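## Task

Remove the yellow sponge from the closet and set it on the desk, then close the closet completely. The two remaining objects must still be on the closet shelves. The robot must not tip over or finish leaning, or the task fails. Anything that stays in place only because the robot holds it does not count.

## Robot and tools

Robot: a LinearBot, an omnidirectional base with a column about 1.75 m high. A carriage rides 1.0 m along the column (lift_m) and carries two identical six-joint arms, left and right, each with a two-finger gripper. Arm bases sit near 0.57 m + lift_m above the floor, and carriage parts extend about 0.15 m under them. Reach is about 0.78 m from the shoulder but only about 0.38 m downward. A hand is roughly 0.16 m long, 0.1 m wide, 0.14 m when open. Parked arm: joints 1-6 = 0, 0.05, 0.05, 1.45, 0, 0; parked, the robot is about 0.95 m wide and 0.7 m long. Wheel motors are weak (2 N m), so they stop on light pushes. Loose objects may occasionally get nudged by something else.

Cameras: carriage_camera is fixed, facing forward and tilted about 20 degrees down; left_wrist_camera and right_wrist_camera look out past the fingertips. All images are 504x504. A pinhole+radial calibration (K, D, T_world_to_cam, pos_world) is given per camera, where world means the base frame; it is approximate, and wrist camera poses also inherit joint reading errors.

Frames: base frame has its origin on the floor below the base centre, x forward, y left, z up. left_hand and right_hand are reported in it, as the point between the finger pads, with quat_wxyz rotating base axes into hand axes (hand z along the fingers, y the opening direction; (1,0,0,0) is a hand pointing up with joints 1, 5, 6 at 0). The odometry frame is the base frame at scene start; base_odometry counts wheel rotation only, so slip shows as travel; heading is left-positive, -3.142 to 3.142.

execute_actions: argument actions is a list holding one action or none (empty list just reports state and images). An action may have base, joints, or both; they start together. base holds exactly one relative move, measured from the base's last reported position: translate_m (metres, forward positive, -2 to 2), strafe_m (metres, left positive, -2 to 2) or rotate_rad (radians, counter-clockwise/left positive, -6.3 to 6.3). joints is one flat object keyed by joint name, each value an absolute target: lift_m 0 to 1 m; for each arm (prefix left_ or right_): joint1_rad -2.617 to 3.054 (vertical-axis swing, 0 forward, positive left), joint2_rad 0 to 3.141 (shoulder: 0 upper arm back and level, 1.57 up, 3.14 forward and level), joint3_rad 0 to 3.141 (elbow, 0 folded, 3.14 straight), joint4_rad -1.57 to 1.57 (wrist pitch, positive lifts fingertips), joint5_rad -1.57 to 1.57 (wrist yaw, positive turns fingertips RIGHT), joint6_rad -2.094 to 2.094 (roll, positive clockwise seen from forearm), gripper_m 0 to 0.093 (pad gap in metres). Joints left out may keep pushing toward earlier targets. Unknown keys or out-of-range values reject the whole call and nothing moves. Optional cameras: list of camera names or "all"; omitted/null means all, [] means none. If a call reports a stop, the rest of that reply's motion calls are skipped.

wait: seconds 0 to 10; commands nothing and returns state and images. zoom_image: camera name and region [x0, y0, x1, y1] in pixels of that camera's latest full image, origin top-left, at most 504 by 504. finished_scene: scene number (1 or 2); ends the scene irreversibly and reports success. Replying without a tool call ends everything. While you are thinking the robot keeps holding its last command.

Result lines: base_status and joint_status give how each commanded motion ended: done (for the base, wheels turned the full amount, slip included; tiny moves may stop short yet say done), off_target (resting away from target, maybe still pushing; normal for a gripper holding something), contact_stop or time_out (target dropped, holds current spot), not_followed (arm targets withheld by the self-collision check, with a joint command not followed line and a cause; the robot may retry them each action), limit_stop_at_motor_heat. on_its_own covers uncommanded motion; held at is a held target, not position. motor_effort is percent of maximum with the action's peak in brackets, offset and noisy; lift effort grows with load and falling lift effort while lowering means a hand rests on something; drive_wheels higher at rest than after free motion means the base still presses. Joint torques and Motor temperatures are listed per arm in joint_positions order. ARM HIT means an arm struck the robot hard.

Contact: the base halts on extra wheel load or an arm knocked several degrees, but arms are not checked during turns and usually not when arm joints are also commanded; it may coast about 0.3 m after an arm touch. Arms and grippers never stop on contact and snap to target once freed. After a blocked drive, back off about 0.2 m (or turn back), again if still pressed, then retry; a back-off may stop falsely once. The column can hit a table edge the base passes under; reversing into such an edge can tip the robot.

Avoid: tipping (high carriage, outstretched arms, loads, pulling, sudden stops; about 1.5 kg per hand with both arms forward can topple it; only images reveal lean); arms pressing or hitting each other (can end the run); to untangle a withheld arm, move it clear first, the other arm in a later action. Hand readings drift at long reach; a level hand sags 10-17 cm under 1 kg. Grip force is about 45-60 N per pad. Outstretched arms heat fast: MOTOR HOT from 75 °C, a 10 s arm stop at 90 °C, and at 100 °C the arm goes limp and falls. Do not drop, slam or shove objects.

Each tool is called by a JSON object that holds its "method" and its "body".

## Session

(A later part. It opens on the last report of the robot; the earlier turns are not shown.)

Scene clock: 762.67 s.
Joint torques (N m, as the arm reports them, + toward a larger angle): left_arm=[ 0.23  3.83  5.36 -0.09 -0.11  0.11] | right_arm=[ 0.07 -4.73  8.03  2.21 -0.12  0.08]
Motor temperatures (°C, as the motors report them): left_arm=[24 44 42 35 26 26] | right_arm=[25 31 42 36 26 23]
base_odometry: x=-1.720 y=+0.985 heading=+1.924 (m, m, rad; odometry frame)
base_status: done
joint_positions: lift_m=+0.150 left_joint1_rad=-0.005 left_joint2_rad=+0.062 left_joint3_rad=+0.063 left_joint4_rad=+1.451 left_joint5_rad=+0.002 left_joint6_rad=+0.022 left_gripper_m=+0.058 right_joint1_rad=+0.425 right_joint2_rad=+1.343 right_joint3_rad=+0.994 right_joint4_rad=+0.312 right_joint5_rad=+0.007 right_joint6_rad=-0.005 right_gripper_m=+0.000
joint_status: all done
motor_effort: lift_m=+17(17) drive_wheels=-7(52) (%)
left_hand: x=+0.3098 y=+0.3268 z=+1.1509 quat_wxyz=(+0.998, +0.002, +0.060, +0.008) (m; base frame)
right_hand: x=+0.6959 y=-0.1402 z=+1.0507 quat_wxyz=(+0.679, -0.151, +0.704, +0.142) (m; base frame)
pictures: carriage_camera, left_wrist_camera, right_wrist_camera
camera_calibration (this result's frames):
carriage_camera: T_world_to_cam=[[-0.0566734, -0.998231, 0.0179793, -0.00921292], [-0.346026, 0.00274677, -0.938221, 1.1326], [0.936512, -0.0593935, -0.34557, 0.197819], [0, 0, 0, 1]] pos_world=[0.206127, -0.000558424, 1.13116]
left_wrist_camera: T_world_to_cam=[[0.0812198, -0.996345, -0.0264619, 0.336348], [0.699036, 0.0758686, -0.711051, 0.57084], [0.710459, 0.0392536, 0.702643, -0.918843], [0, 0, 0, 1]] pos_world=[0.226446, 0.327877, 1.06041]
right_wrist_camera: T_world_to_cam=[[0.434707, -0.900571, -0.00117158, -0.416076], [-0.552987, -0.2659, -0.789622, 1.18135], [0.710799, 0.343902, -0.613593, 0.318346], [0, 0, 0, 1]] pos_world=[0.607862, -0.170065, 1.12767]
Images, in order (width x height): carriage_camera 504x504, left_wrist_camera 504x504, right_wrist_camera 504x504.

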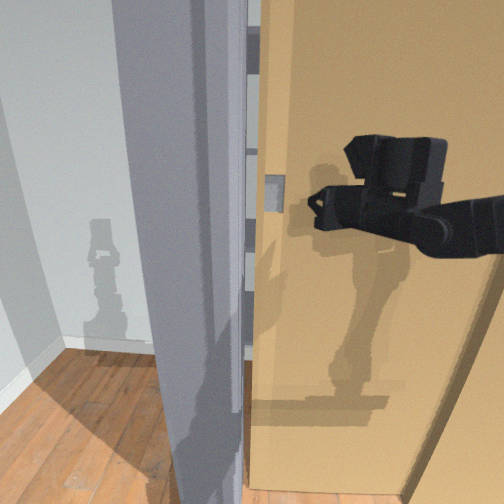

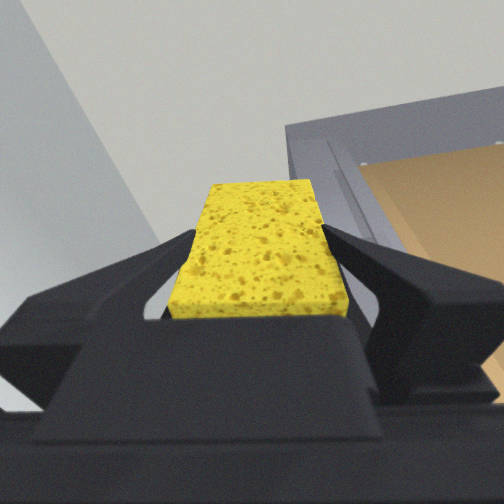

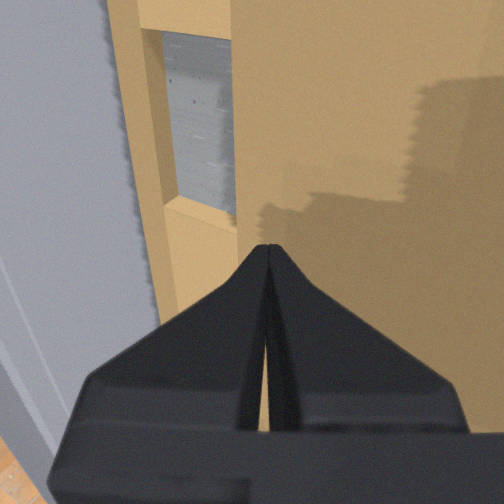

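{"method": "execute_actions", "body": {"actions": [{"base":{"strafe_m":0.05},"joints":{"right_joint1_rad":0.425,"left_gripper_m":0}}], "cameras": ["carriage_camera","right_wrist_camera"]}}

{"method": "execute_actions", "body": {"actions": [{"base":{"translate_m":0.04},"joints":{"right_joint1_rad":0.425,"left_gripper_m":0}}], "cameras": ["carriage_camera","right_wrist_camera"]}}

Scene clock: 768.67 s.
Joint torques (N m, as the arm reports them, + toward a larger angle): left_arm=[ 0.15  3.91  5.29 -0.12 -0.11  0.12] | right_arm=[ 0.47 -4.78  7.93  2.24 -0.11  0.09]
Motor temperatures (°C, as the motors report them): left_arm=[24 42 42 35 26 26] | right_arm=[25 31 42 36 26 23]
base_odometry: x=-1.767 y=+0.968 heading=+1.924 (m, m, rad; odometry frame)
base_status: done
joint_positions: lift_m=+0.150 left_joint1_rad=-0.005 left_joint2_rad=+0.062 left_joint3_rad=+0.063 left_joint4_rad=+1.451 left_joint5_rad=+0.002 left_joint6_rad=+0.022 left_gripper_m=+0.058 right_joint1_rad=+0.425 right_joint2_rad=+1.343 right_joint3_rad=+0.994 right_joint4_rad=+0.309 right_joint5_rad=+0.007 right_joint6_rad=-0.005 right_gripper_m=+0.000
joint_status: left_gripper_m off_target (ended at +0.058, target +0.000); the others done
motor_effort: lift_m=+17(17) drive_wheels=-4(29) (%)
left_hand: x=+0.3098 y=+0.3268 z=+1.1509 quat_wxyz=(+0.998, +0.002, +0.060, +0.008) (m; base frame)
right_hand: x=+0.6958 y=-0.1401 z=+1.0501 quat_wxyz=(+0.678, -0.151, +0.705, +0.142) (m; base frame)
pictures: carriage_camera, right_wrist_camera
camera_calibration (this result's frames):
carriage_camera: T_world_to_cam=[[-0.0566734, -0.998231, 0.0179793, -0.00921292], [-0.346026, 0.00274677, -0.938221, 1.1326], [0.936512, -0.0593935, -0.34557, 0.197819], [0, 0, 0, 1]] pos_world=[0.206127, -0.000558424, 1.13116]
right_wrist_camera: T_world_to_cam=[[0.435391, -0.900241, -0.00125949, -0.416282], [-0.554439, -0.267045, -0.788216, 1.18027], [0.709248, 0.34388, -0.615397, 0.320986], [0, 0, 0, 1]] pos_world=[0.607974, -0.16995, 1.12732]
Images, in order (width x height): carriage_camera 504x504, right_wrist_camera 504x504.

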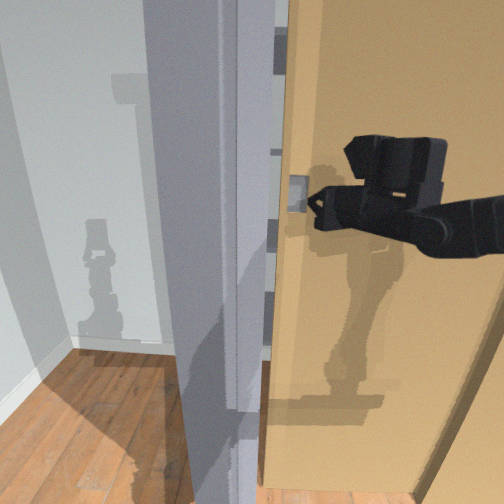

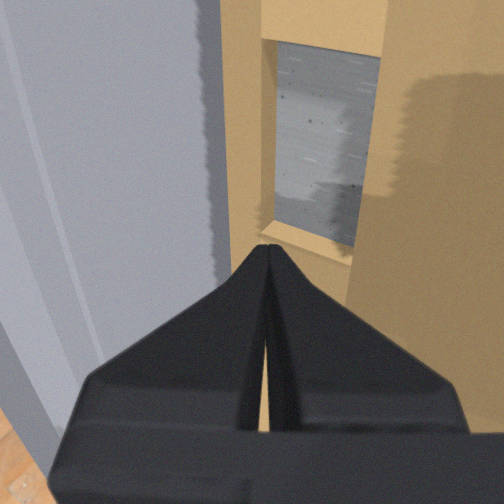

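Scene clock: 769.87 s.
Joint torques (N m, as the arm reports them, + toward a larger angle): left_arm=[ 0.09  3.92  5.36 -0.09 -0.1   0.13] | right_arm=[ 0.5  -4.74  8.05  2.21 -0.1   0.08]
Motor temperatures (°C, as the motors report them): left_arm=[24 42 42 35 26 26] | right_arm=[25 31 43 36 26 23]
base_odometry: x=-1.781 y=+1.006 heading=+1.925 (m, m, rad; odometry frame)
base_status: done
joint_positions: lift_m=+0.150 left_joint1_rad=-0.005 left_joint2_rad=+0.062 left_joint3_rad=+0.063 left_joint4_rad=+1.451 left_joint5_rad=+0.002 left_joint6_rad=+0.022 left_gripper_m=+0.058 right_joint1_rad=+0.425 right_joint2_rad=+1.343 right_joint3_rad=+0.994 right_joint4_rad=+0.308 right_joint5_rad=+0.006 right_joint6_rad=-0.005 right_gripper_m=+0.000
joint_status: left_gripper_m off_target (ended at +0.058, target +0.000); the others done
motor_effort: lift_m=+17(17) drive_wheels=-9(24) (%)
left_hand: x=+0.3099 y=+0.3268 z=+1.1508 quat_wxyz=(+0.998, +0.002, +0.060, +0.008) (m; base frame)
right_hand: x=+0.6958 y=-0.1400 z=+1.0497 quat_wxyz=(+0.678, -0.152, +0.706, +0.142) (m; base frame)
pictures: carriage_camera, right_wrist_camera
camera_calibration (this result's frames):
carriage_camera: T_world_to_cam=[[-0.0566734, -0.998231, 0.0179793, -0.00921292], [-0.346026, 0.00274677, -0.938221, 1.1326], [0.936512, -0.0593935, -0.34557, 0.197819], [0, 0, 0, 1]] pos_world=[0.206127, -0.000558424, 1.13116]
right_wrist_camera: T_world_to_cam=[[0.435732, -0.900075, -0.00131476, -0.416373], [-0.555437, -0.267741, -0.787277, 1.17958], [0.708256, 0.343772, -0.616599, 0.322701], [0, 0, 0, 1]] pos_world=[0.608052, -0.169882, 1.12708]
Images, in order (width x height): carriage_camera 504x504, right_wrist_camera 504x504.

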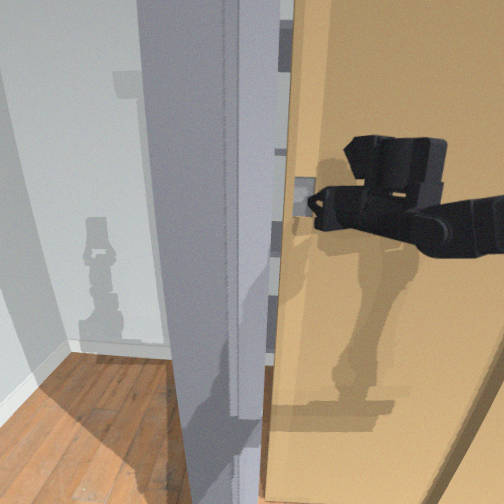

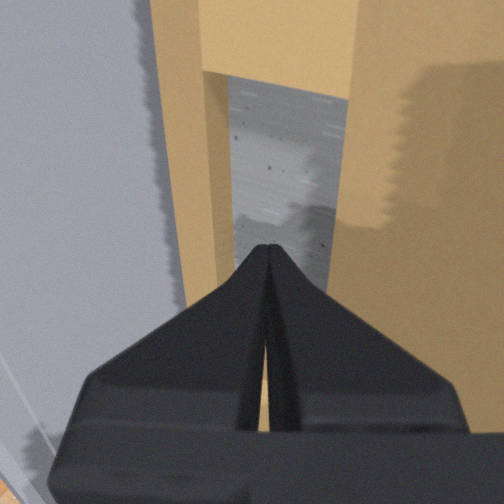

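{"method": "execute_actions", "body": {"actions": [{"base":{"translate_m":0.025},"joints":{"right_joint1_rad":0.425,"lift_m":0.16,"left_gripper_m":0}}], "cameras": ["right_wrist_camera"]}}

{"method": "execute_actions", "body": {"actions": [{"base":{"strafe_m":0.06},"joints":{"right_joint1_rad":0.425,"left_gripper_m":0}}], "cameras": ["carriage_camera","right_wrist_camera"]}}

Scene clock: 775.87 s.
Joint torques (N m, as the arm reports them, + toward a larger angle): left_arm=[ 0.21  3.91  5.37 -0.08 -0.08  0.12] | right_arm=[ 0.55 -5.04  8.04  2.31  0.08  0.09]
Motor temperatures (°C, as the motors report them): left_arm=[24 41 42 34 26 26] | right_arm=[25 31 43 37 26 23]
base_odometry: x=-1.790 y=+1.029 heading=+1.926 (m, m, rad; odometry frame)
base_status: done
joint_positions: lift_m=+0.160 left_joint1_rad=-0.005 left_joint2_rad=+0.062 left_joint3_rad=+0.063 left_joint4_rad=+1.451 left_joint5_rad=+0.001 left_joint6_rad=+0.022 left_gripper_m=+0.058 right_joint1_rad=+0.425 right_joint2_rad=+1.347 right_joint3_rad=+0.994 right_joint4_rad=+0.302 right_joint5_rad=-0.013 right_joint6_rad=-0.005 right_gripper_m=+0.000
joint_status: left_gripper_m off_target (ended at +0.058, target +0.000); the others done
motor_effort: lift_m=+21(27) drive_wheels=+9(28) (%)
left_hand: x=+0.3098 y=+0.3269 z=+1.1603 quat_wxyz=(+0.998, +0.001, +0.060, +0.008) (m; base frame)
right_hand: x=+0.6950 y=-0.1366 z=+1.0561 quat_wxyz=(+0.673, -0.159, +0.707, +0.148) (m; base frame)
pictures: right_wrist_camera
camera_calibration (this result's frames):
right_wrist_camera: T_world_to_cam=[[0.453124, -0.891444, -0.00253714, -0.422548], [-0.557205, -0.281006, -0.781382, 1.17827], [0.695845, 0.355477, -0.624047, 0.34414], [0, 0, 0, 1]] pos_world=[0.608537, -0.167911, 1.13437]
Images, in order (width x height): right_wrist_camera 504x504.

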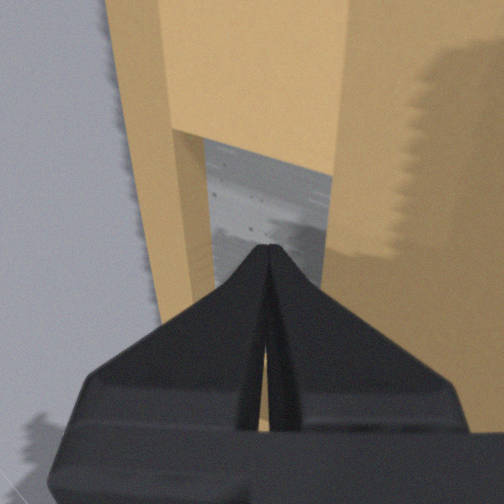

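Scene clock: 777.23 s.
Joint torques (N m, as the arm reports them, + toward a larger angle): left_arm=[ 0.27  3.99  5.32 -0.11 -0.1   0.12] | right_arm=[ 1.23 -4.64  8.02  2.48 -0.39  0.08]
Motor temperatures (°C, as the motors report them): left_arm=[24 41 42 34 26 26] | right_arm=[25 31 43 37 26 23]
base_odometry: x=-1.846 y=+1.008 heading=+1.925 (m, m, rad; odometry frame)
base_status: done
joint_positions: lift_m=+0.160 left_joint1_rad=-0.005 left_joint2_rad=+0.062 left_joint3_rad=+0.063 left_joint4_rad=+1.451 left_joint5_rad=+0.001 left_joint6_rad=+0.022 left_gripper_m=+0.058 right_joint1_rad=+0.416 right_joint2_rad=+1.341 right_joint3_rad=+0.994 right_joint4_rad=+0.290 right_joint5_rad=+0.034 right_joint6_rad=-0.005 right_gripper_m=+0.000
joint_status: left_gripper_m off_target (ended at +0.058, target +0.000); the others done
motor_effort: lift_m=+21(21) drive_wheels=+2(26) (%)
left_hand: x=+0.3099 y=+0.3269 z=+1.1602 quat_wxyz=(+0.998, +0.001, +0.060, +0.008) (m; base frame)
right_hand: x=+0.6986 y=-0.1484 z=+1.0557 quat_wxyz=(+0.675, -0.140, +0.713, +0.128) (m; base frame)
pictures: carriage_camera, right_wrist_camera
camera_calibration (this result's frames):
carriage_camera: T_world_to_cam=[[-0.0566734, -0.998231, 0.0179793, -0.00938195], [-0.346026, 0.00274677, -0.938221, 1.14142], [0.936512, -0.0593935, -0.34557, 0.201068], [0, 0, 0, 1]] pos_world=[0.206127, -0.000558424, 1.14056]
right_wrist_camera: T_world_to_cam=[[0.402505, -0.915418, -0.000134837, -0.405435], [-0.5757, -0.253019, -0.777529, 1.18968], [0.711729, 0.313037, -0.628848, 0.33323], [0, 0, 0, 1]] pos_world=[0.610917, -0.174446, 1.1345]
Images, in order (width x height): carriage_camera 504x504, right_wrist_camera 504x504.

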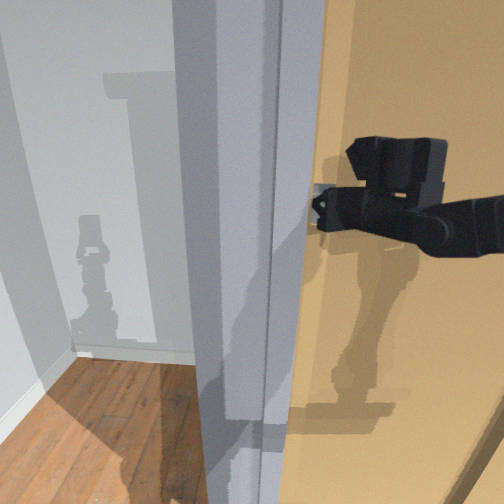

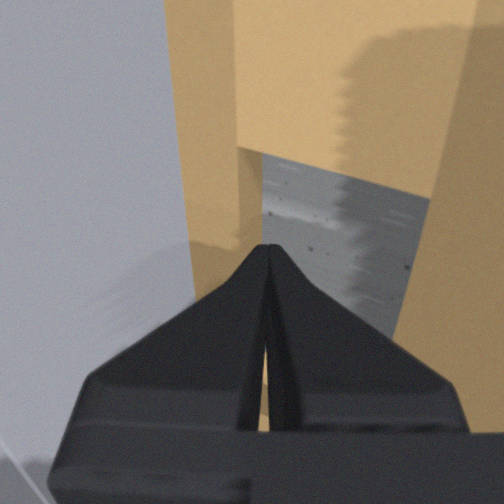

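Closed and arm deflected (at the stop). Back out and check the right side.

{"method": "execute_actions", "body": {"actions": [{"base":{"strafe_m":-0.015},"joints":{"right_joint1_rad":0.425}}], "cameras": []}}

{"method": "execute_actions", "body": {"actions": [{"base":{"translate_m":-0.6},"joints":{"left_gripper_m":0}}], "cameras": []}}

{"method": "execute_actions", "body": {"actions": [{"base":{"strafe_m":-0.8},"joints":{"right_joint1_rad":0,"right_joint2_rad":0.05,"right_joint3_rad":0.05,"right_joint4_rad":1.45,"left_gripper_m":0}}], "cameras": ["carriage_camera"]}}

Scene clock: 783.60 s.
Joint torques (N m, as the arm reports them, + toward a larger angle): left_arm=[ 0.27  3.89  5.27 -0.09 -0.1   0.12] | right_arm=[ 1.33 -4.55  8.1   2.45 -0.12  0.09]
Motor temperatures (°C, as the motors report them): left_arm=[24 40 41 34 26 26] | right_arm=[25 31 43 38 26 23]
base_odometry: x=-1.832 y=+1.013 heading=+1.925 (m, m, rad; odometry frame)
base_status: done
joint_positions: lift_m=+0.160 left_joint1_rad=-0.005 left_joint2_rad=+0.062 left_joint3_rad=+0.063 left_joint4_rad=+1.451 left_joint5_rad=+0.001 left_joint6_rad=+0.022 left_gripper_m=+0.058 right_joint1_rad=+0.416 right_joint2_rad=+1.341 right_joint3_rad=+0.994 right_joint4_rad=+0.290 right_joint5_rad=+0.008 right_joint6_rad=-0.005 right_gripper_m=+0.000
joint_status: all done
motor_effort: lift_m=+21(21) drive_wheels=+1(26) (%)
left_hand: x=+0.3099 y=+0.3269 z=+1.1602 quat_wxyz=(+0.998, +0.001, +0.060, +0.008) (m; base frame)
right_hand: x=+0.6969 y=-0.1442 z=+1.0557 quat_wxyz=(+0.673, -0.149, +0.712, +0.137) (m; base frame)
pictures: none
No camera images: the call's "cameras" was empty. Leave "cameras" out to get every camera's image.

Scene clock: 787.10 s.
Joint torques (N m, as the arm reports them, + toward a larger angle): left_arm=[ 0.17  3.84  5.36 -0.09 -0.08  0.11] | right_arm=[ 1.23 -4.53  8.12  2.45 -0.11  0.07]
Motor temperatures (°C, as the motors report them): left_arm=[24 40 41 34 26 26] | right_arm=[25 31 44 38 26 23]
base_odometry: x=-1.624 y=+0.450 heading=+1.925 (m, m, rad; odometry frame)
base_status: done
joint_positions: lift_m=+0.160 left_joint1_rad=-0.005 left_joint2_rad=+0.062 left_joint3_rad=+0.063 left_joint4_rad=+1.451 left_joint5_rad=+0.001 left_joint6_rad=+0.022 left_gripper_m=+0.058 right_joint1_rad=+0.416 right_joint2_rad=+1.341 right_joint3_rad=+0.994 right_joint4_rad=+0.291 right_joint5_rad=+0.007 right_joint6_rad=-0.005 right_gripper_m=+0.000
joint_status: left_gripper_m off_target (ended at +0.058, target +0.000)
motor_effort: lift_m=+21(21) drive_wheels=-2(25) (%)
left_hand: x=+0.3099 y=+0.3269 z=+1.1602 quat_wxyz=(+0.998, +0.001, +0.060, +0.008) (m; base frame)
right_hand: x=+0.6968 y=-0.1441 z=+1.0559 quat_wxyz=(+0.673, -0.149, +0.711, +0.138) (m; base frame)
pictures: none
No camera images: the call's "cameras" was empty. Leave "cameras" out to get every camera's image.

Scene clock: 791.07 s.
Joint torques (N m, as the arm reports them, + toward a larger angle): left_arm=[ 0.19  3.85  5.32 -0.1  -0.1   0.1 ] | right_arm=[-0.24  2.78  4.52 -0.32 -0.05  0.09]
Motor temperatures (°C, as the motors report them): left_arm=[24 39 41 34 26 26] | right_arm=[25 31 43 37 26 23]
base_odometry: x=-0.873 y=+0.728 heading=+1.925 (m, m, rad; odometry frame)
base_status: done
joint_positions: lift_m=+0.160 left_joint1_rad=-0.005 left_joint2_rad=+0.062 left_joint3_rad=+0.063 left_joint4_rad=+1.451 left_joint5_rad=+0.001 left_joint6_rad=+0.022 left_gripper_m=+0.058 right_joint1_rad=+0.008 right_joint2_rad=+0.065 right_joint3_rad=+0.063 right_joint4_rad=+1.447 right_joint5_rad=+0.002 right_joint6_rad=-0.005 right_gripper_m=+0.000
joint_status: left_gripper_m off_target (ended at +0.058, target +0.000); the others done
motor_effort: lift_m=+21(21) drive_wheels=-2(25) (%)
left_hand: x=+0.3099 y=+0.3269 z=+1.1602 quat_wxyz=(+0.998, +0.001, +0.060, +0.008) (m; base frame)
right_hand: x=+0.3115 y=-0.3273 z=+1.1602 quat_wxyz=(+0.998, +0.000, +0.063, +0.002) (m; base frame)
pictures: carriage_camera
camera_calibration (this result's frames):
carriage_camera: T_world_to_cam=[[-0.0566734, -0.998231, 0.0179793, -0.00938194], [-0.346026, 0.00274677, -0.938221, 1.14142], [0.936512, -0.0593935, -0.34557, 0.201068], [0, 0, 0, 1]] pos_world=[0.206127, -0.000558424, 1.14056]
Images, in order (width x height): carriage_camera 504x504.

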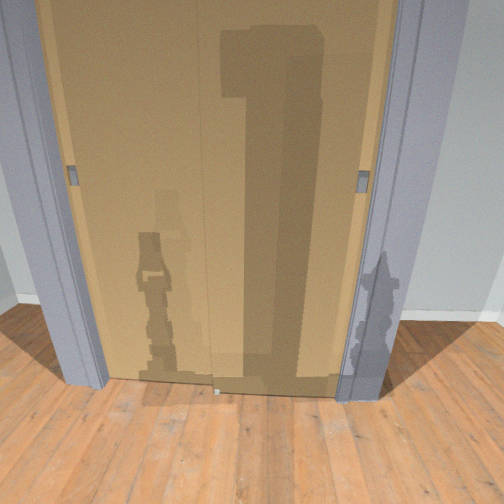

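Both look closed. Turn to the desk.

{"method": "execute_actions", "body": {"actions": [{"base":{"rotate_rad":-3.145},"joints":{"left_gripper_m":0,"lift_m":0.4}}], "cameras": ["carriage_camera"]}}

Scene clock: 797.50 s.
Joint torques (N m, as the arm reports them, + toward a larger angle): left_arm=[ 0.16  3.88  5.48 -0.03 -0.09  0.1 ] | right_arm=[-0.24  2.72  4.75 -0.34 -0.05  0.08]
Motor temperatures (°C, as the motors report them): left_arm=[24 39 41 33 26 26] | right_arm=[25 31 42 35 26 23]
base_odometry: x=-0.873 y=+0.728 heading=-1.218 (m, m, rad; odometry frame)
base_status: done
joint_positions: lift_m=+0.400 left_joint1_rad=-0.005 left_joint2_rad=+0.062 left_joint3_rad=+0.062 left_joint4_rad=+1.446 left_joint5_rad=+0.000 left_joint6_rad=+0.022 left_gripper_m=+0.058 right_joint1_rad=+0.008 right_joint2_rad=+0.065 right_joint3_rad=+0.058 right_joint4_rad=+1.447 right_joint5_rad=+0.002 right_joint6_rad=-0.005 right_gripper_m=+0.000
joint_status: left_gripper_m off_target (ended at +0.058, target +0.000); the others done
motor_effort: lift_m=+22(26) drive_wheels=+14(40) (%)
left_hand: x=+0.3115 y=+0.3271 z=+1.3998 quat_wxyz=(+0.998, +0.001, +0.063, +0.008) (m; base frame)
right_hand: x=+0.3129 y=-0.3272 z=+1.3988 quat_wxyz=(+0.998, +0.000, +0.065, +0.002) (m; base frame)
pictures: carriage_camera
camera_calibration (this result's frames):
carriage_camera: T_world_to_cam=[[-0.0566734, -0.998231, 0.0179793, -0.0136953], [-0.346026, 0.00274677, -0.938221, 1.36651], [0.936512, -0.0593935, -0.34557, 0.283973], [0, 0, 0, 1]] pos_world=[0.206127, -0.000558424, 1.38047]
Images, in order (width x height): carriage_camera 504x504.

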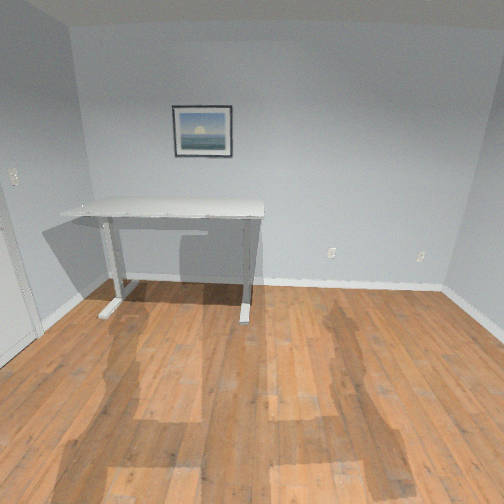

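{"method": "execute_actions", "body": {"actions": [{"base":{"strafe_m":0.4},"joints":{"left_gripper_m":0}}], "cameras": []}}

{"method": "execute_actions", "body": {"actions": [{"base":{"translate_m":1.2},"joints":{"left_gripper_m":0}}], "cameras": ["carriage_camera"]}}

Scene clock: 805.37 s.
Joint torques (N m, as the arm reports them, + toward a larger angle): left_arm=[ 0.18  3.96  5.42 -0.04 -0.09  0.12] | right_arm=[-0.23  2.82  4.81 -0.28 -0.05  0.09]
Motor temperatures (°C, as the motors report them): left_arm=[24 38 41 33 26 26] | right_arm=[25 30 41 33 26 23]
base_odometry: x=-0.498 y=+0.866 heading=-1.220 (m, m, rad; odometry frame)
base_status: done
joint_positions: lift_m=+0.400 left_joint1_rad=-0.005 left_joint2_rad=+0.062 left_joint3_rad=+0.062 left_joint4_rad=+1.447 left_joint5_rad=+0.000 left_joint6_rad=+0.022 left_gripper_m=+0.058 right_joint1_rad=+0.008 right_joint2_rad=+0.065 right_joint3_rad=+0.058 right_joint4_rad=+1.447 right_joint5_rad=+0.002 right_joint6_rad=-0.005 right_gripper_m=+0.000
joint_status: left_gripper_m off_target (ended at +0.058, target +0.000)
motor_effort: lift_m=+22(22) drive_wheels=-10(36) (%)
left_hand: x=+0.3112 y=+0.3271 z=+1.3998 quat_wxyz=(+0.998, +0.001, +0.062, +0.008) (m; base frame)
right_hand: x=+0.3129 y=-0.3272 z=+1.3988 quat_wxyz=(+0.998, +0.000, +0.065, +0.002) (m; base frame)
pictures: none
No camera images: the call's "cameras" was empty. Leave "cameras" out to get every camera's image.

Scene clock: 810.17 s.
Joint torques (N m, as the arm reports them, + toward a larger angle): left_arm=[ 0.24  3.96  5.38 -0.07 -0.08  0.1 ] | right_arm=[-0.25  2.84  4.87 -0.31 -0.06  0.09]
Motor temperatures (°C, as the motors report them): left_arm=[24 38 41 33 26 26] | right_arm=[25 30 41 33 26 23]
base_odometry: x=-0.083 y=-0.261 heading=-1.219 (m, m, rad; odometry frame)
base_status: done
joint_positions: lift_m=+0.400 left_joint1_rad=-0.005 left_joint2_rad=+0.062 left_joint3_rad=+0.062 left_joint4_rad=+1.448 left_joint5_rad=+0.000 left_joint6_rad=+0.022 left_gripper_m=+0.058 right_joint1_rad=+0.008 right_joint2_rad=+0.065 right_joint3_rad=+0.058 right_joint4_rad=+1.450 right_joint5_rad=+0.002 right_joint6_rad=-0.005 right_gripper_m=+0.000
joint_status: left_gripper_m off_target (ended at +0.058, target +0.000)
motor_effort: lift_m=+22(22) drive_wheels=-6(33) (%)
left_hand: x=+0.3109 y=+0.3271 z=+1.3999 quat_wxyz=(+0.998, +0.001, +0.062, +0.008) (m; base frame)
right_hand: x=+0.3121 y=-0.3273 z=+1.3989 quat_wxyz=(+0.998, +0.000, +0.063, +0.002) (m; base frame)
pictures: carriage_camera
camera_calibration (this result's frames):
carriage_camera: T_world_to_cam=[[-0.0566734, -0.998231, 0.0179793, -0.0136953], [-0.346026, 0.00274677, -0.938221, 1.36651], [0.936512, -0.0593935, -0.34557, 0.283973], [0, 0, 0, 1]] pos_world=[0.206127, -0.000558424, 1.38047]
Images, in order (width x height): carriage_camera 504x504.

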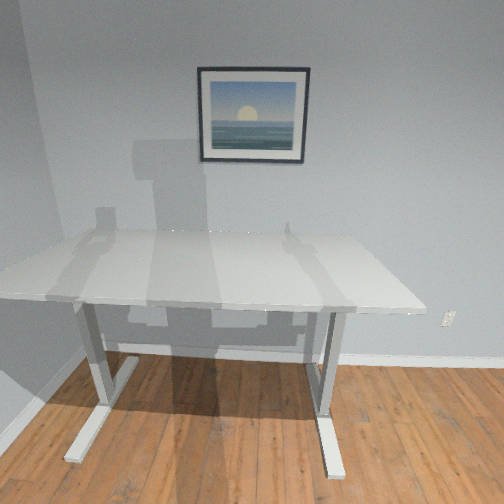

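{"method": "execute_actions", "body": {"actions": [{"base":{"translate_m":0.5},"joints":{"left_joint2_rad":1.3,"left_joint3_rad":1.0,"left_joint4_rad":0.2,"left_gripper_m":0,"lift_m":0.15}}]}}

Scene clock: 818.20 s.
Joint torques (N m, as the arm reports them, + toward a larger angle): left_arm=[ 0.22 -6.84 10.    2.09 -0.08  0.12] | right_arm=[-0.26  2.77  4.86 -0.34 -0.05  0.09]
Motor temperatures (°C, as the motors report them): left_arm=[24 37 42 34 26 26] | right_arm=[25 30 40 32 26 23]
base_odometry: x=+0.090 y=-0.730 heading=-1.218 (m, m, rad; odometry frame)
base_status: done
joint_positions: lift_m=+0.150 left_joint1_rad=-0.005 left_joint2_rad=+1.303 left_joint3_rad=+0.980 left_joint4_rad=+0.185 left_joint5_rad=+0.000 left_joint6_rad=+0.022 left_gripper_m=+0.058 right_joint1_rad=+0.008 right_joint2_rad=+0.065 right_joint3_rad=+0.058 right_joint4_rad=+1.451 right_joint5_rad=+0.002 right_joint6_rad=-0.005 right_gripper_m=+0.000
joint_status: left_gripper_m off_target (ended at +0.058, target +0.000); the others done
motor_effort: lift_m=+16(16) drive_wheels=-9(31) (%)
left_hand: x=+0.7242 y=+0.3249 z=+1.0302 quat_wxyz=(+0.657, +0.010, +0.754, +0.005) (m; base frame)
right_hand: x=+0.3120 y=-0.3273 z=+1.1497 quat_wxyz=(+0.998, +0.000, +0.063, +0.002) (m; base frame)
pictures: carriage_camera, left_wrist_camera, right_wrist_camera
camera_calibration (this result's frames):
carriage_camera: T_world_to_cam=[[-0.0566734, -0.998231, 0.0179793, -0.00921397], [-0.346026, 0.00274677, -0.938221, 1.13266], [0.936512, -0.0593935, -0.34557, 0.19784], [0, 0, 0, 1]] pos_world=[0.206127, -0.000558424, 1.13121]
left_wrist_camera: T_world_to_cam=[[-0.0317125, -0.995786, -0.0860533, 0.440626], [-0.723772, 0.082256, -0.685119, 1.19713], [0.68931, 0.0405561, -0.72333, 0.35554], [0, 0, 0, 1]] pos_world=[0.635344, 0.325878, 1.11527]
right_wrist_camera: T_world_to_cam=[[0.0125364, -0.999454, 0.0305644, -0.354679], [0.73227, -0.011638, -0.680914, 0.554705], [0.680899, 0.0309176, 0.731725, -0.923452], [0, 0, 0, 1]] pos_world=[0.227029, -0.319479, 1.06426]
Images, in order (width x height): carriage_camera 504x504, left_wrist_camera 504x504, right_wrist_camera 504x504.

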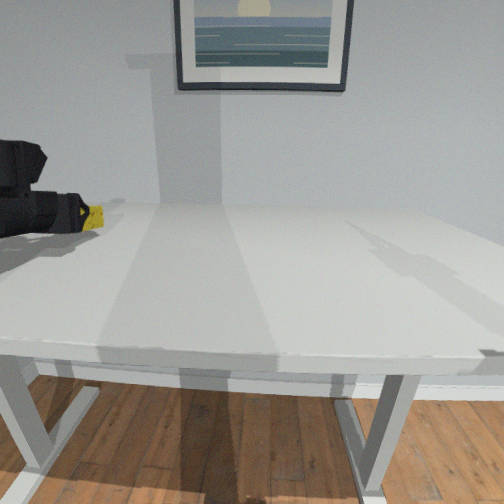

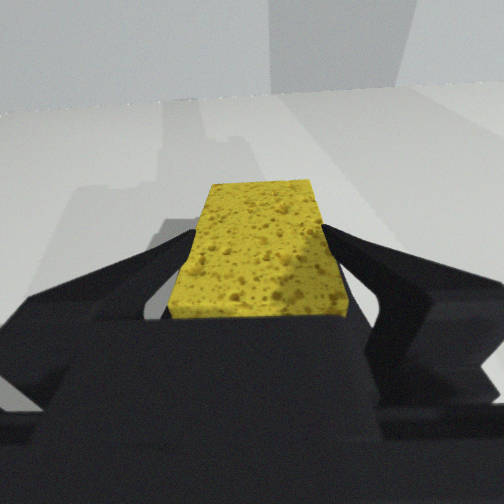

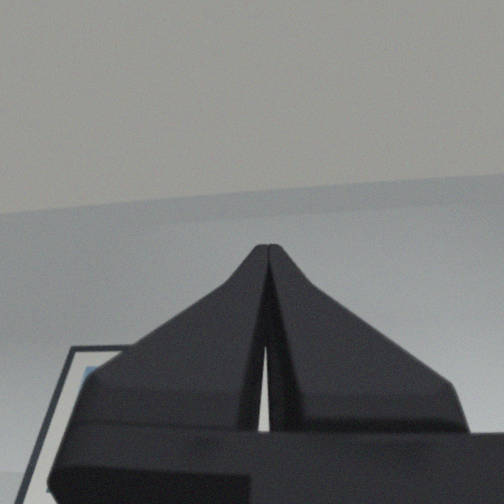

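{"method": "execute_actions", "body": {"actions": [{"joints":{"left_joint4_rad":0.05,"left_gripper_m":0}}]}}

Scene clock: 821.07 s.
Joint torques (N m, as the arm reports them, + toward a larger angle): left_arm=[ 0.14 -6.8   9.54  1.7  -0.09  0.11] | right_arm=[-0.25  2.81  4.87 -0.33 -0.05  0.08]
Motor temperatures (°C, as the motors report them): left_arm=[24 38 43 35 26 26] | right_arm=[25 30 40 31 26 23]
base_odometry: x=+0.090 y=-0.730 heading=-1.218 (m, m, rad; odometry frame)
base_status: not commanded
joint_positions: lift_m=+0.150 left_joint1_rad=-0.005 left_joint2_rad=+1.303 left_joint3_rad=+0.986 left_joint4_rad=+0.080 left_joint5_rad=+0.000 left_joint6_rad=+0.022 left_gripper_m=+0.058 right_joint1_rad=+0.008 right_joint2_rad=+0.065 right_joint3_rad=+0.058 right_joint4_rad=+1.451 right_joint5_rad=+0.002 right_joint6_rad=-0.005 right_gripper_m=+0.000
joint_status: left_gripper_m off_target (ended at +0.058, target +0.000); the others done
motor_effort: lift_m=+16(16) drive_wheels=-10(6) (%)
left_hand: x=+0.7198 y=+0.3250 z=+1.0077 quat_wxyz=(+0.618, +0.011, +0.786, +0.005) (m; base frame)
right_hand: x=+0.3120 y=-0.3273 z=+1.1497 quat_wxyz=(+0.998, +0.000, +0.063, +0.002) (m; base frame)
pictures: carriage_camera, left_wrist_camera, right_wrist_camera
camera_calibration (this result's frames):
carriage_camera: T_world_to_cam=[[-0.0566734, -0.998231, 0.0179793, -0.00921397], [-0.346026, 0.00274677, -0.938221, 1.13266], [0.936512, -0.0593935, -0.34557, 0.19784], [0, 0, 0, 1]] pos_world=[0.206127, -0.000558424, 1.13121]
left_wrist_camera: T_world_to_cam=[[-0.0401029, -0.995742, -0.0829987, 0.441518], [-0.788053, 0.0825876, -0.610042, 1.149], [0.6143, 0.040943, -0.78801, 0.461352], [0, 0, 0, 1]] pos_world=[0.639771, 0.325856, 1.10113]
right_wrist_camera: T_world_to_cam=[[0.0125364, -0.999454, 0.0305644, -0.354679], [0.73227, -0.011638, -0.680914, 0.554705], [0.680899, 0.0309176, 0.731725, -0.923452], [0, 0, 0, 1]] pos_world=[0.227029, -0.319479, 1.06426]
Images, in order (width x height): carriage_camera 504x504, left_wrist_camera 504x504, right_wrist_camera 504x504.

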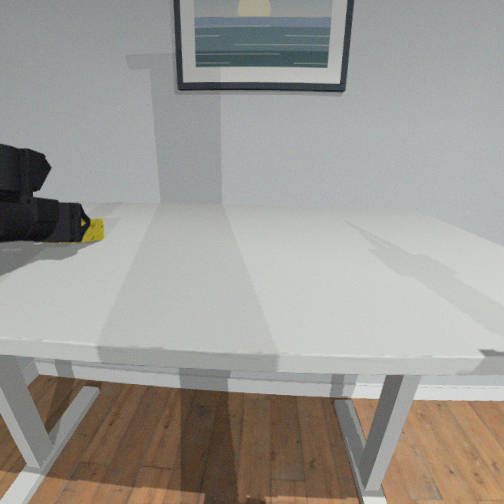

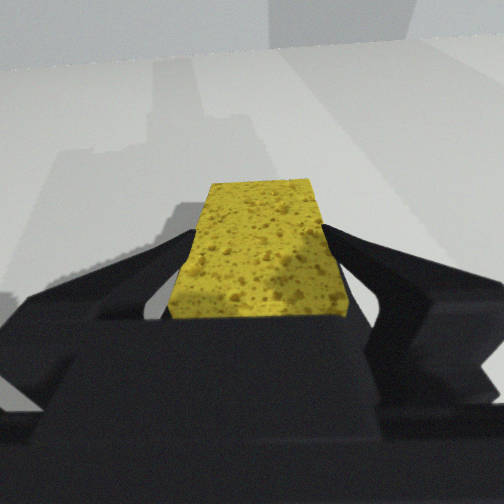

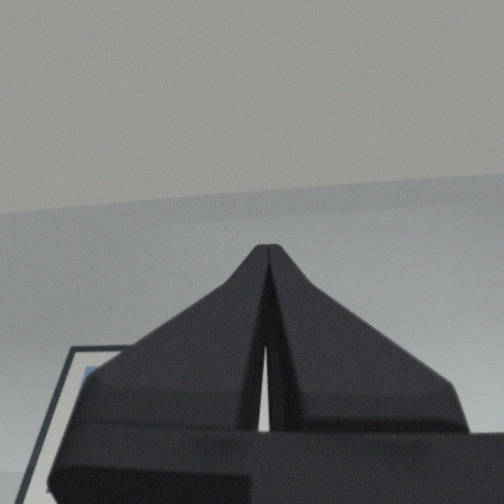

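{"method": "execute_actions", "body": {"actions": [{"joints":{"lift_m":0.12,"left_gripper_m":0}}], "cameras": ["carriage_camera","left_wrist_camera"]}}

Scene clock: 823.63 s.
Joint torques (N m, as the arm reports them, + toward a larger angle): left_arm=[ 0.24 -5.95  8.4   1.28 -0.09  0.11] | right_arm=[-0.23  2.69  4.85 -0.33 -0.05  0.08]
Motor temperatures (°C, as the motors report them): left_arm=[24 38 43 36 26 26] | right_arm=[25 30 40 31 26 23]
base_odometry: x=+0.090 y=-0.730 heading=-1.218 (m, m, rad; odometry frame)
base_status: not commanded
joint_positions: lift_m=+0.120 left_joint1_rad=-0.005 left_joint2_rad=+1.295 left_joint3_rad=+1.002 left_joint4_rad=+0.133 left_joint5_rad=+0.000 left_joint6_rad=+0.022 left_gripper_m=+0.058 right_joint1_rad=+0.008 right_joint2_rad=+0.065 right_joint3_rad=+0.058 right_joint4_rad=+1.451 right_joint5_rad=+0.002 right_joint6_rad=-0.005 right_gripper_m=+0.000
joint_status: left_gripper_m off_target (ended at +0.058, target +0.000); the others done
motor_effort: lift_m=+15(17) drive_wheels=-8(7) (%)
left_hand: x=+0.7218 y=+0.3250 z=+1.0017 quat_wxyz=(+0.648, +0.010, +0.761, +0.005) (m; base frame)
right_hand: x=+0.3120 y=-0.3273 z=+1.1198 quat_wxyz=(+0.998, +0.000, +0.063, +0.002) (m; base frame)
pictures: carriage_camera, left_wrist_camera
camera_calibration (this result's frames):
carriage_camera: T_world_to_cam=[[-0.0566734, -0.998231, 0.0179793, -0.00867673], [-0.346026, 0.00274677, -0.938221, 1.10462], [0.936512, -0.0593935, -0.34557, 0.187514], [0, 0, 0, 1]] pos_world=[0.206127, -0.000558424, 1.10133]
left_wrist_camera: T_world_to_cam=[[-0.0336424, -0.995776, -0.0854334, 0.438877], [-0.739007, 0.0823346, -0.668648, 1.17035], [0.672857, 0.040641, -0.738655, 0.363727], [0, 0, 0, 1]] pos_world=[0.634924, 0.325881, 1.08871]
Images, in order (width x height): carriage_camera 504x504, left_wrist_camera 504x504.

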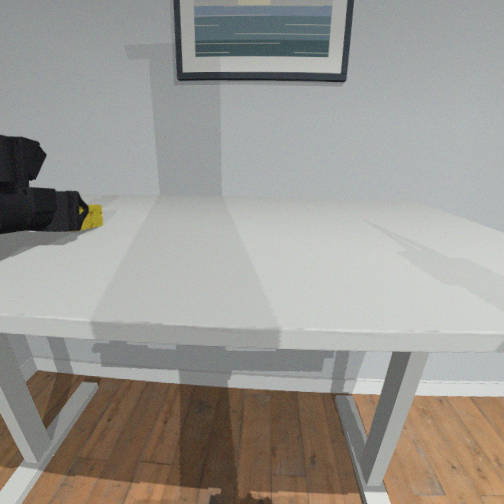

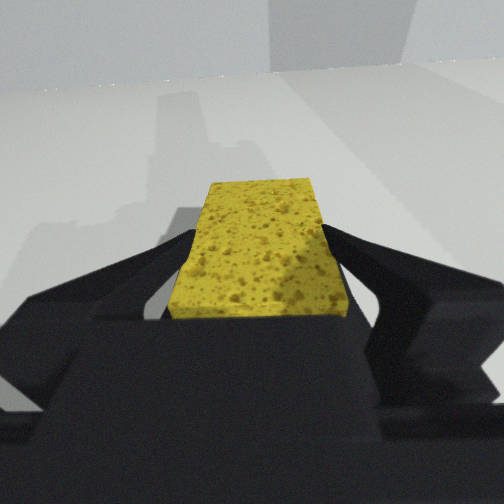

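Touching. Release.

{"method": "execute_actions", "body": {"actions": [{"joints":{"lift_m":0.13,"left_gripper_m":0.09}}], "cameras": []}}

{"method": "execute_actions", "body": {"actions": [{"base":{"translate_m":-0.3},"joints":{"lift_m":0.15}}], "cameras": ["carriage_camera","left_wrist_camera"]}}

Scene clock: 827.07 s.
Joint torques (N m, as the arm reports them, + toward a larger angle): left_arm=[ 0.18 -6.01  8.4   1.84 -0.09  0.1 ] | right_arm=[-0.23  2.82  4.88 -0.34 -0.06  0.09]
Motor temperatures (°C, as the motors report them): left_arm=[24 38 44 36 26 26] | right_arm=[25 30 40 31 26 23]
base_odometry: x=+0.090 y=-0.730 heading=-1.218 (m, m, rad; odometry frame)
base_status: not commanded
joint_positions: lift_m=+0.130 left_joint1_rad=-0.005 left_joint2_rad=+1.295 left_joint3_rad=+1.002 left_joint4_rad=+0.062 left_joint5_rad=+0.000 left_joint6_rad=+0.022 left_gripper_m=+0.090 right_joint1_rad=+0.008 right_joint2_rad=+0.065 right_joint3_rad=+0.058 right_joint4_rad=+1.450 right_joint5_rad=+0.002 right_joint6_rad=-0.005 right_gripper_m=+0.000
joint_status: all done
motor_effort: lift_m=+22(27) drive_wheels=+5(5) (%)
left_hand: x=+0.7185 y=+0.3250 z=+0.9939 quat_wxyz=(+0.621, +0.011, +0.784, +0.005) (m; base frame)
right_hand: x=+0.3122 y=-0.3273 z=+1.1289 quat_wxyz=(+0.998, +0.000, +0.064, +0.002) (m; base frame)
pictures: none
No camera images: the call's "cameras" was empty. Leave "cameras" out to get every camera's image.

Scene clock: 829.67 s.
Joint torques (N m, as the arm reports them, + toward a larger angle): left_arm=[ 0.1  -6.05  8.37  1.87 -0.1   0.12] | right_arm=[-0.23  2.76  4.92 -0.31 -0.05  0.08]
Motor temperatures (°C, as the motors report them): left_arm=[24 38 44 37 26 26] | right_arm=[25 29 40 31 26 23]
base_odometry: x=-0.014 y=-0.448 heading=-1.217 (m, m, rad; odometry frame)
base_status: done
joint_positions: lift_m=+0.150 left_joint1_rad=-0.005 left_joint2_rad=+1.295 left_joint3_rad=+1.002 left_joint4_rad=+0.056 left_joint5_rad=+0.000 left_joint6_rad=+0.022 left_gripper_m=+0.090 right_joint1_rad=+0.008 right_joint2_rad=+0.065 right_joint3_rad=+0.057 right_joint4_rad=+1.450 right_joint5_rad=+0.002 right_joint6_rad=-0.005 right_gripper_m=+0.000
joint_status: all done
motor_effort: lift_m=+22(26) drive_wheels=-2(35) (%)
left_hand: x=+0.7181 y=+0.3251 z=+1.0122 quat_wxyz=(+0.618, +0.011, +0.786, +0.005) (m; base frame)
right_hand: x=+0.3124 y=-0.3273 z=+1.1486 quat_wxyz=(+0.998, +0.000, +0.064, +0.002) (m; base frame)
pictures: carriage_camera, left_wrist_camera
camera_calibration (this result's frames):
carriage_camera: T_world_to_cam=[[-0.0566734, -0.998231, 0.0179793, -0.00920069], [-0.346026, 0.00274677, -0.938221, 1.13196], [0.936512, -0.0593935, -0.34557, 0.197584], [0, 0, 0, 1]] pos_world=[0.206127, -0.000558424, 1.13047]
left_wrist_camera: T_world_to_cam=[[-0.0397547, -0.995757, -0.0829854, 0.441746], [-0.788317, 0.0822881, -0.609741, 1.15043], [0.613983, 0.0411787, -0.788244, 0.466349], [0, 0, 0, 1]] pos_world=[0.638136, 0.326001, 1.10572]
Images, in order (width x height): carriage_camera 504x504, left_wrist_camera 504x504.

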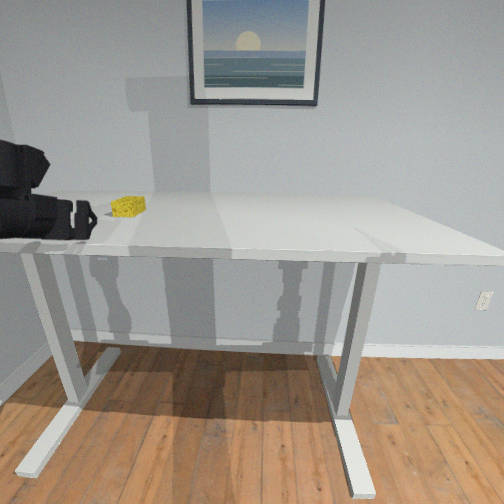

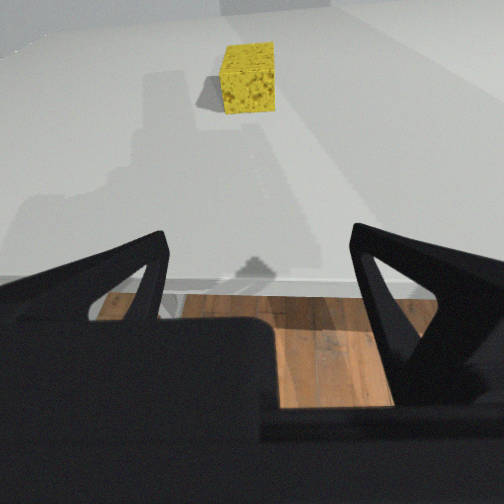

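{"method": "execute_actions", "body": {"actions": [{"base":{"translate_m":-0.2},"joints":{"left_joint2_rad":0.05,"left_joint3_rad":0.05,"left_joint4_rad":1.45,"lift_m":0.2}}], "cameras": []}}

{"method": "finished_scene", "body": {"scene": 1}}

Scene clock: 835.93 s.
Joint torques (N m, as the arm reports them, + toward a larger angle): left_arm=[ 0.18  3.96  4.99 -0.18 -0.08  0.12] | right_arm=[-0.24  2.73  5.12 -0.31 -0.05  0.09]
Motor temperatures (°C, as the motors report them): left_arm=[24 38 44 37 26 26] | right_arm=[25 29 40 31 25 23]
base_odometry: x=-0.083 y=-0.260 heading=-1.218 (m, m, rad; odometry frame)
base_status: done
joint_positions: lift_m=+0.200 left_joint1_rad=-0.005 left_joint2_rad=+0.063 left_joint3_rad=+0.068 left_joint4_rad=+1.457 left_joint5_rad=+0.000 left_joint6_rad=+0.022 left_gripper_m=+0.090 right_joint1_rad=+0.008 right_joint2_rad=+0.065 right_joint3_rad=+0.057 right_joint4_rad=+1.450 right_joint5_rad=+0.001 right_joint6_rad=-0.005 right_gripper_m=+0.000
joint_status: all done
motor_effort: lift_m=+22(26) drive_wheels=+0(29) (%)
left_hand: x=+0.3067 y=+0.3271 z=+1.2019 quat_wxyz=(+0.999, +0.001, +0.054, +0.009) (m; base frame)
right_hand: x=+0.3127 y=-0.3272 z=+1.1985 quat_wxyz=(+0.998, +0.000, +0.064, +0.002) (m; base frame)
pictures: none
No camera images: the call's "cameras" was empty. Leave "cameras" out to get every camera's image.

The scene is finished: the task was done.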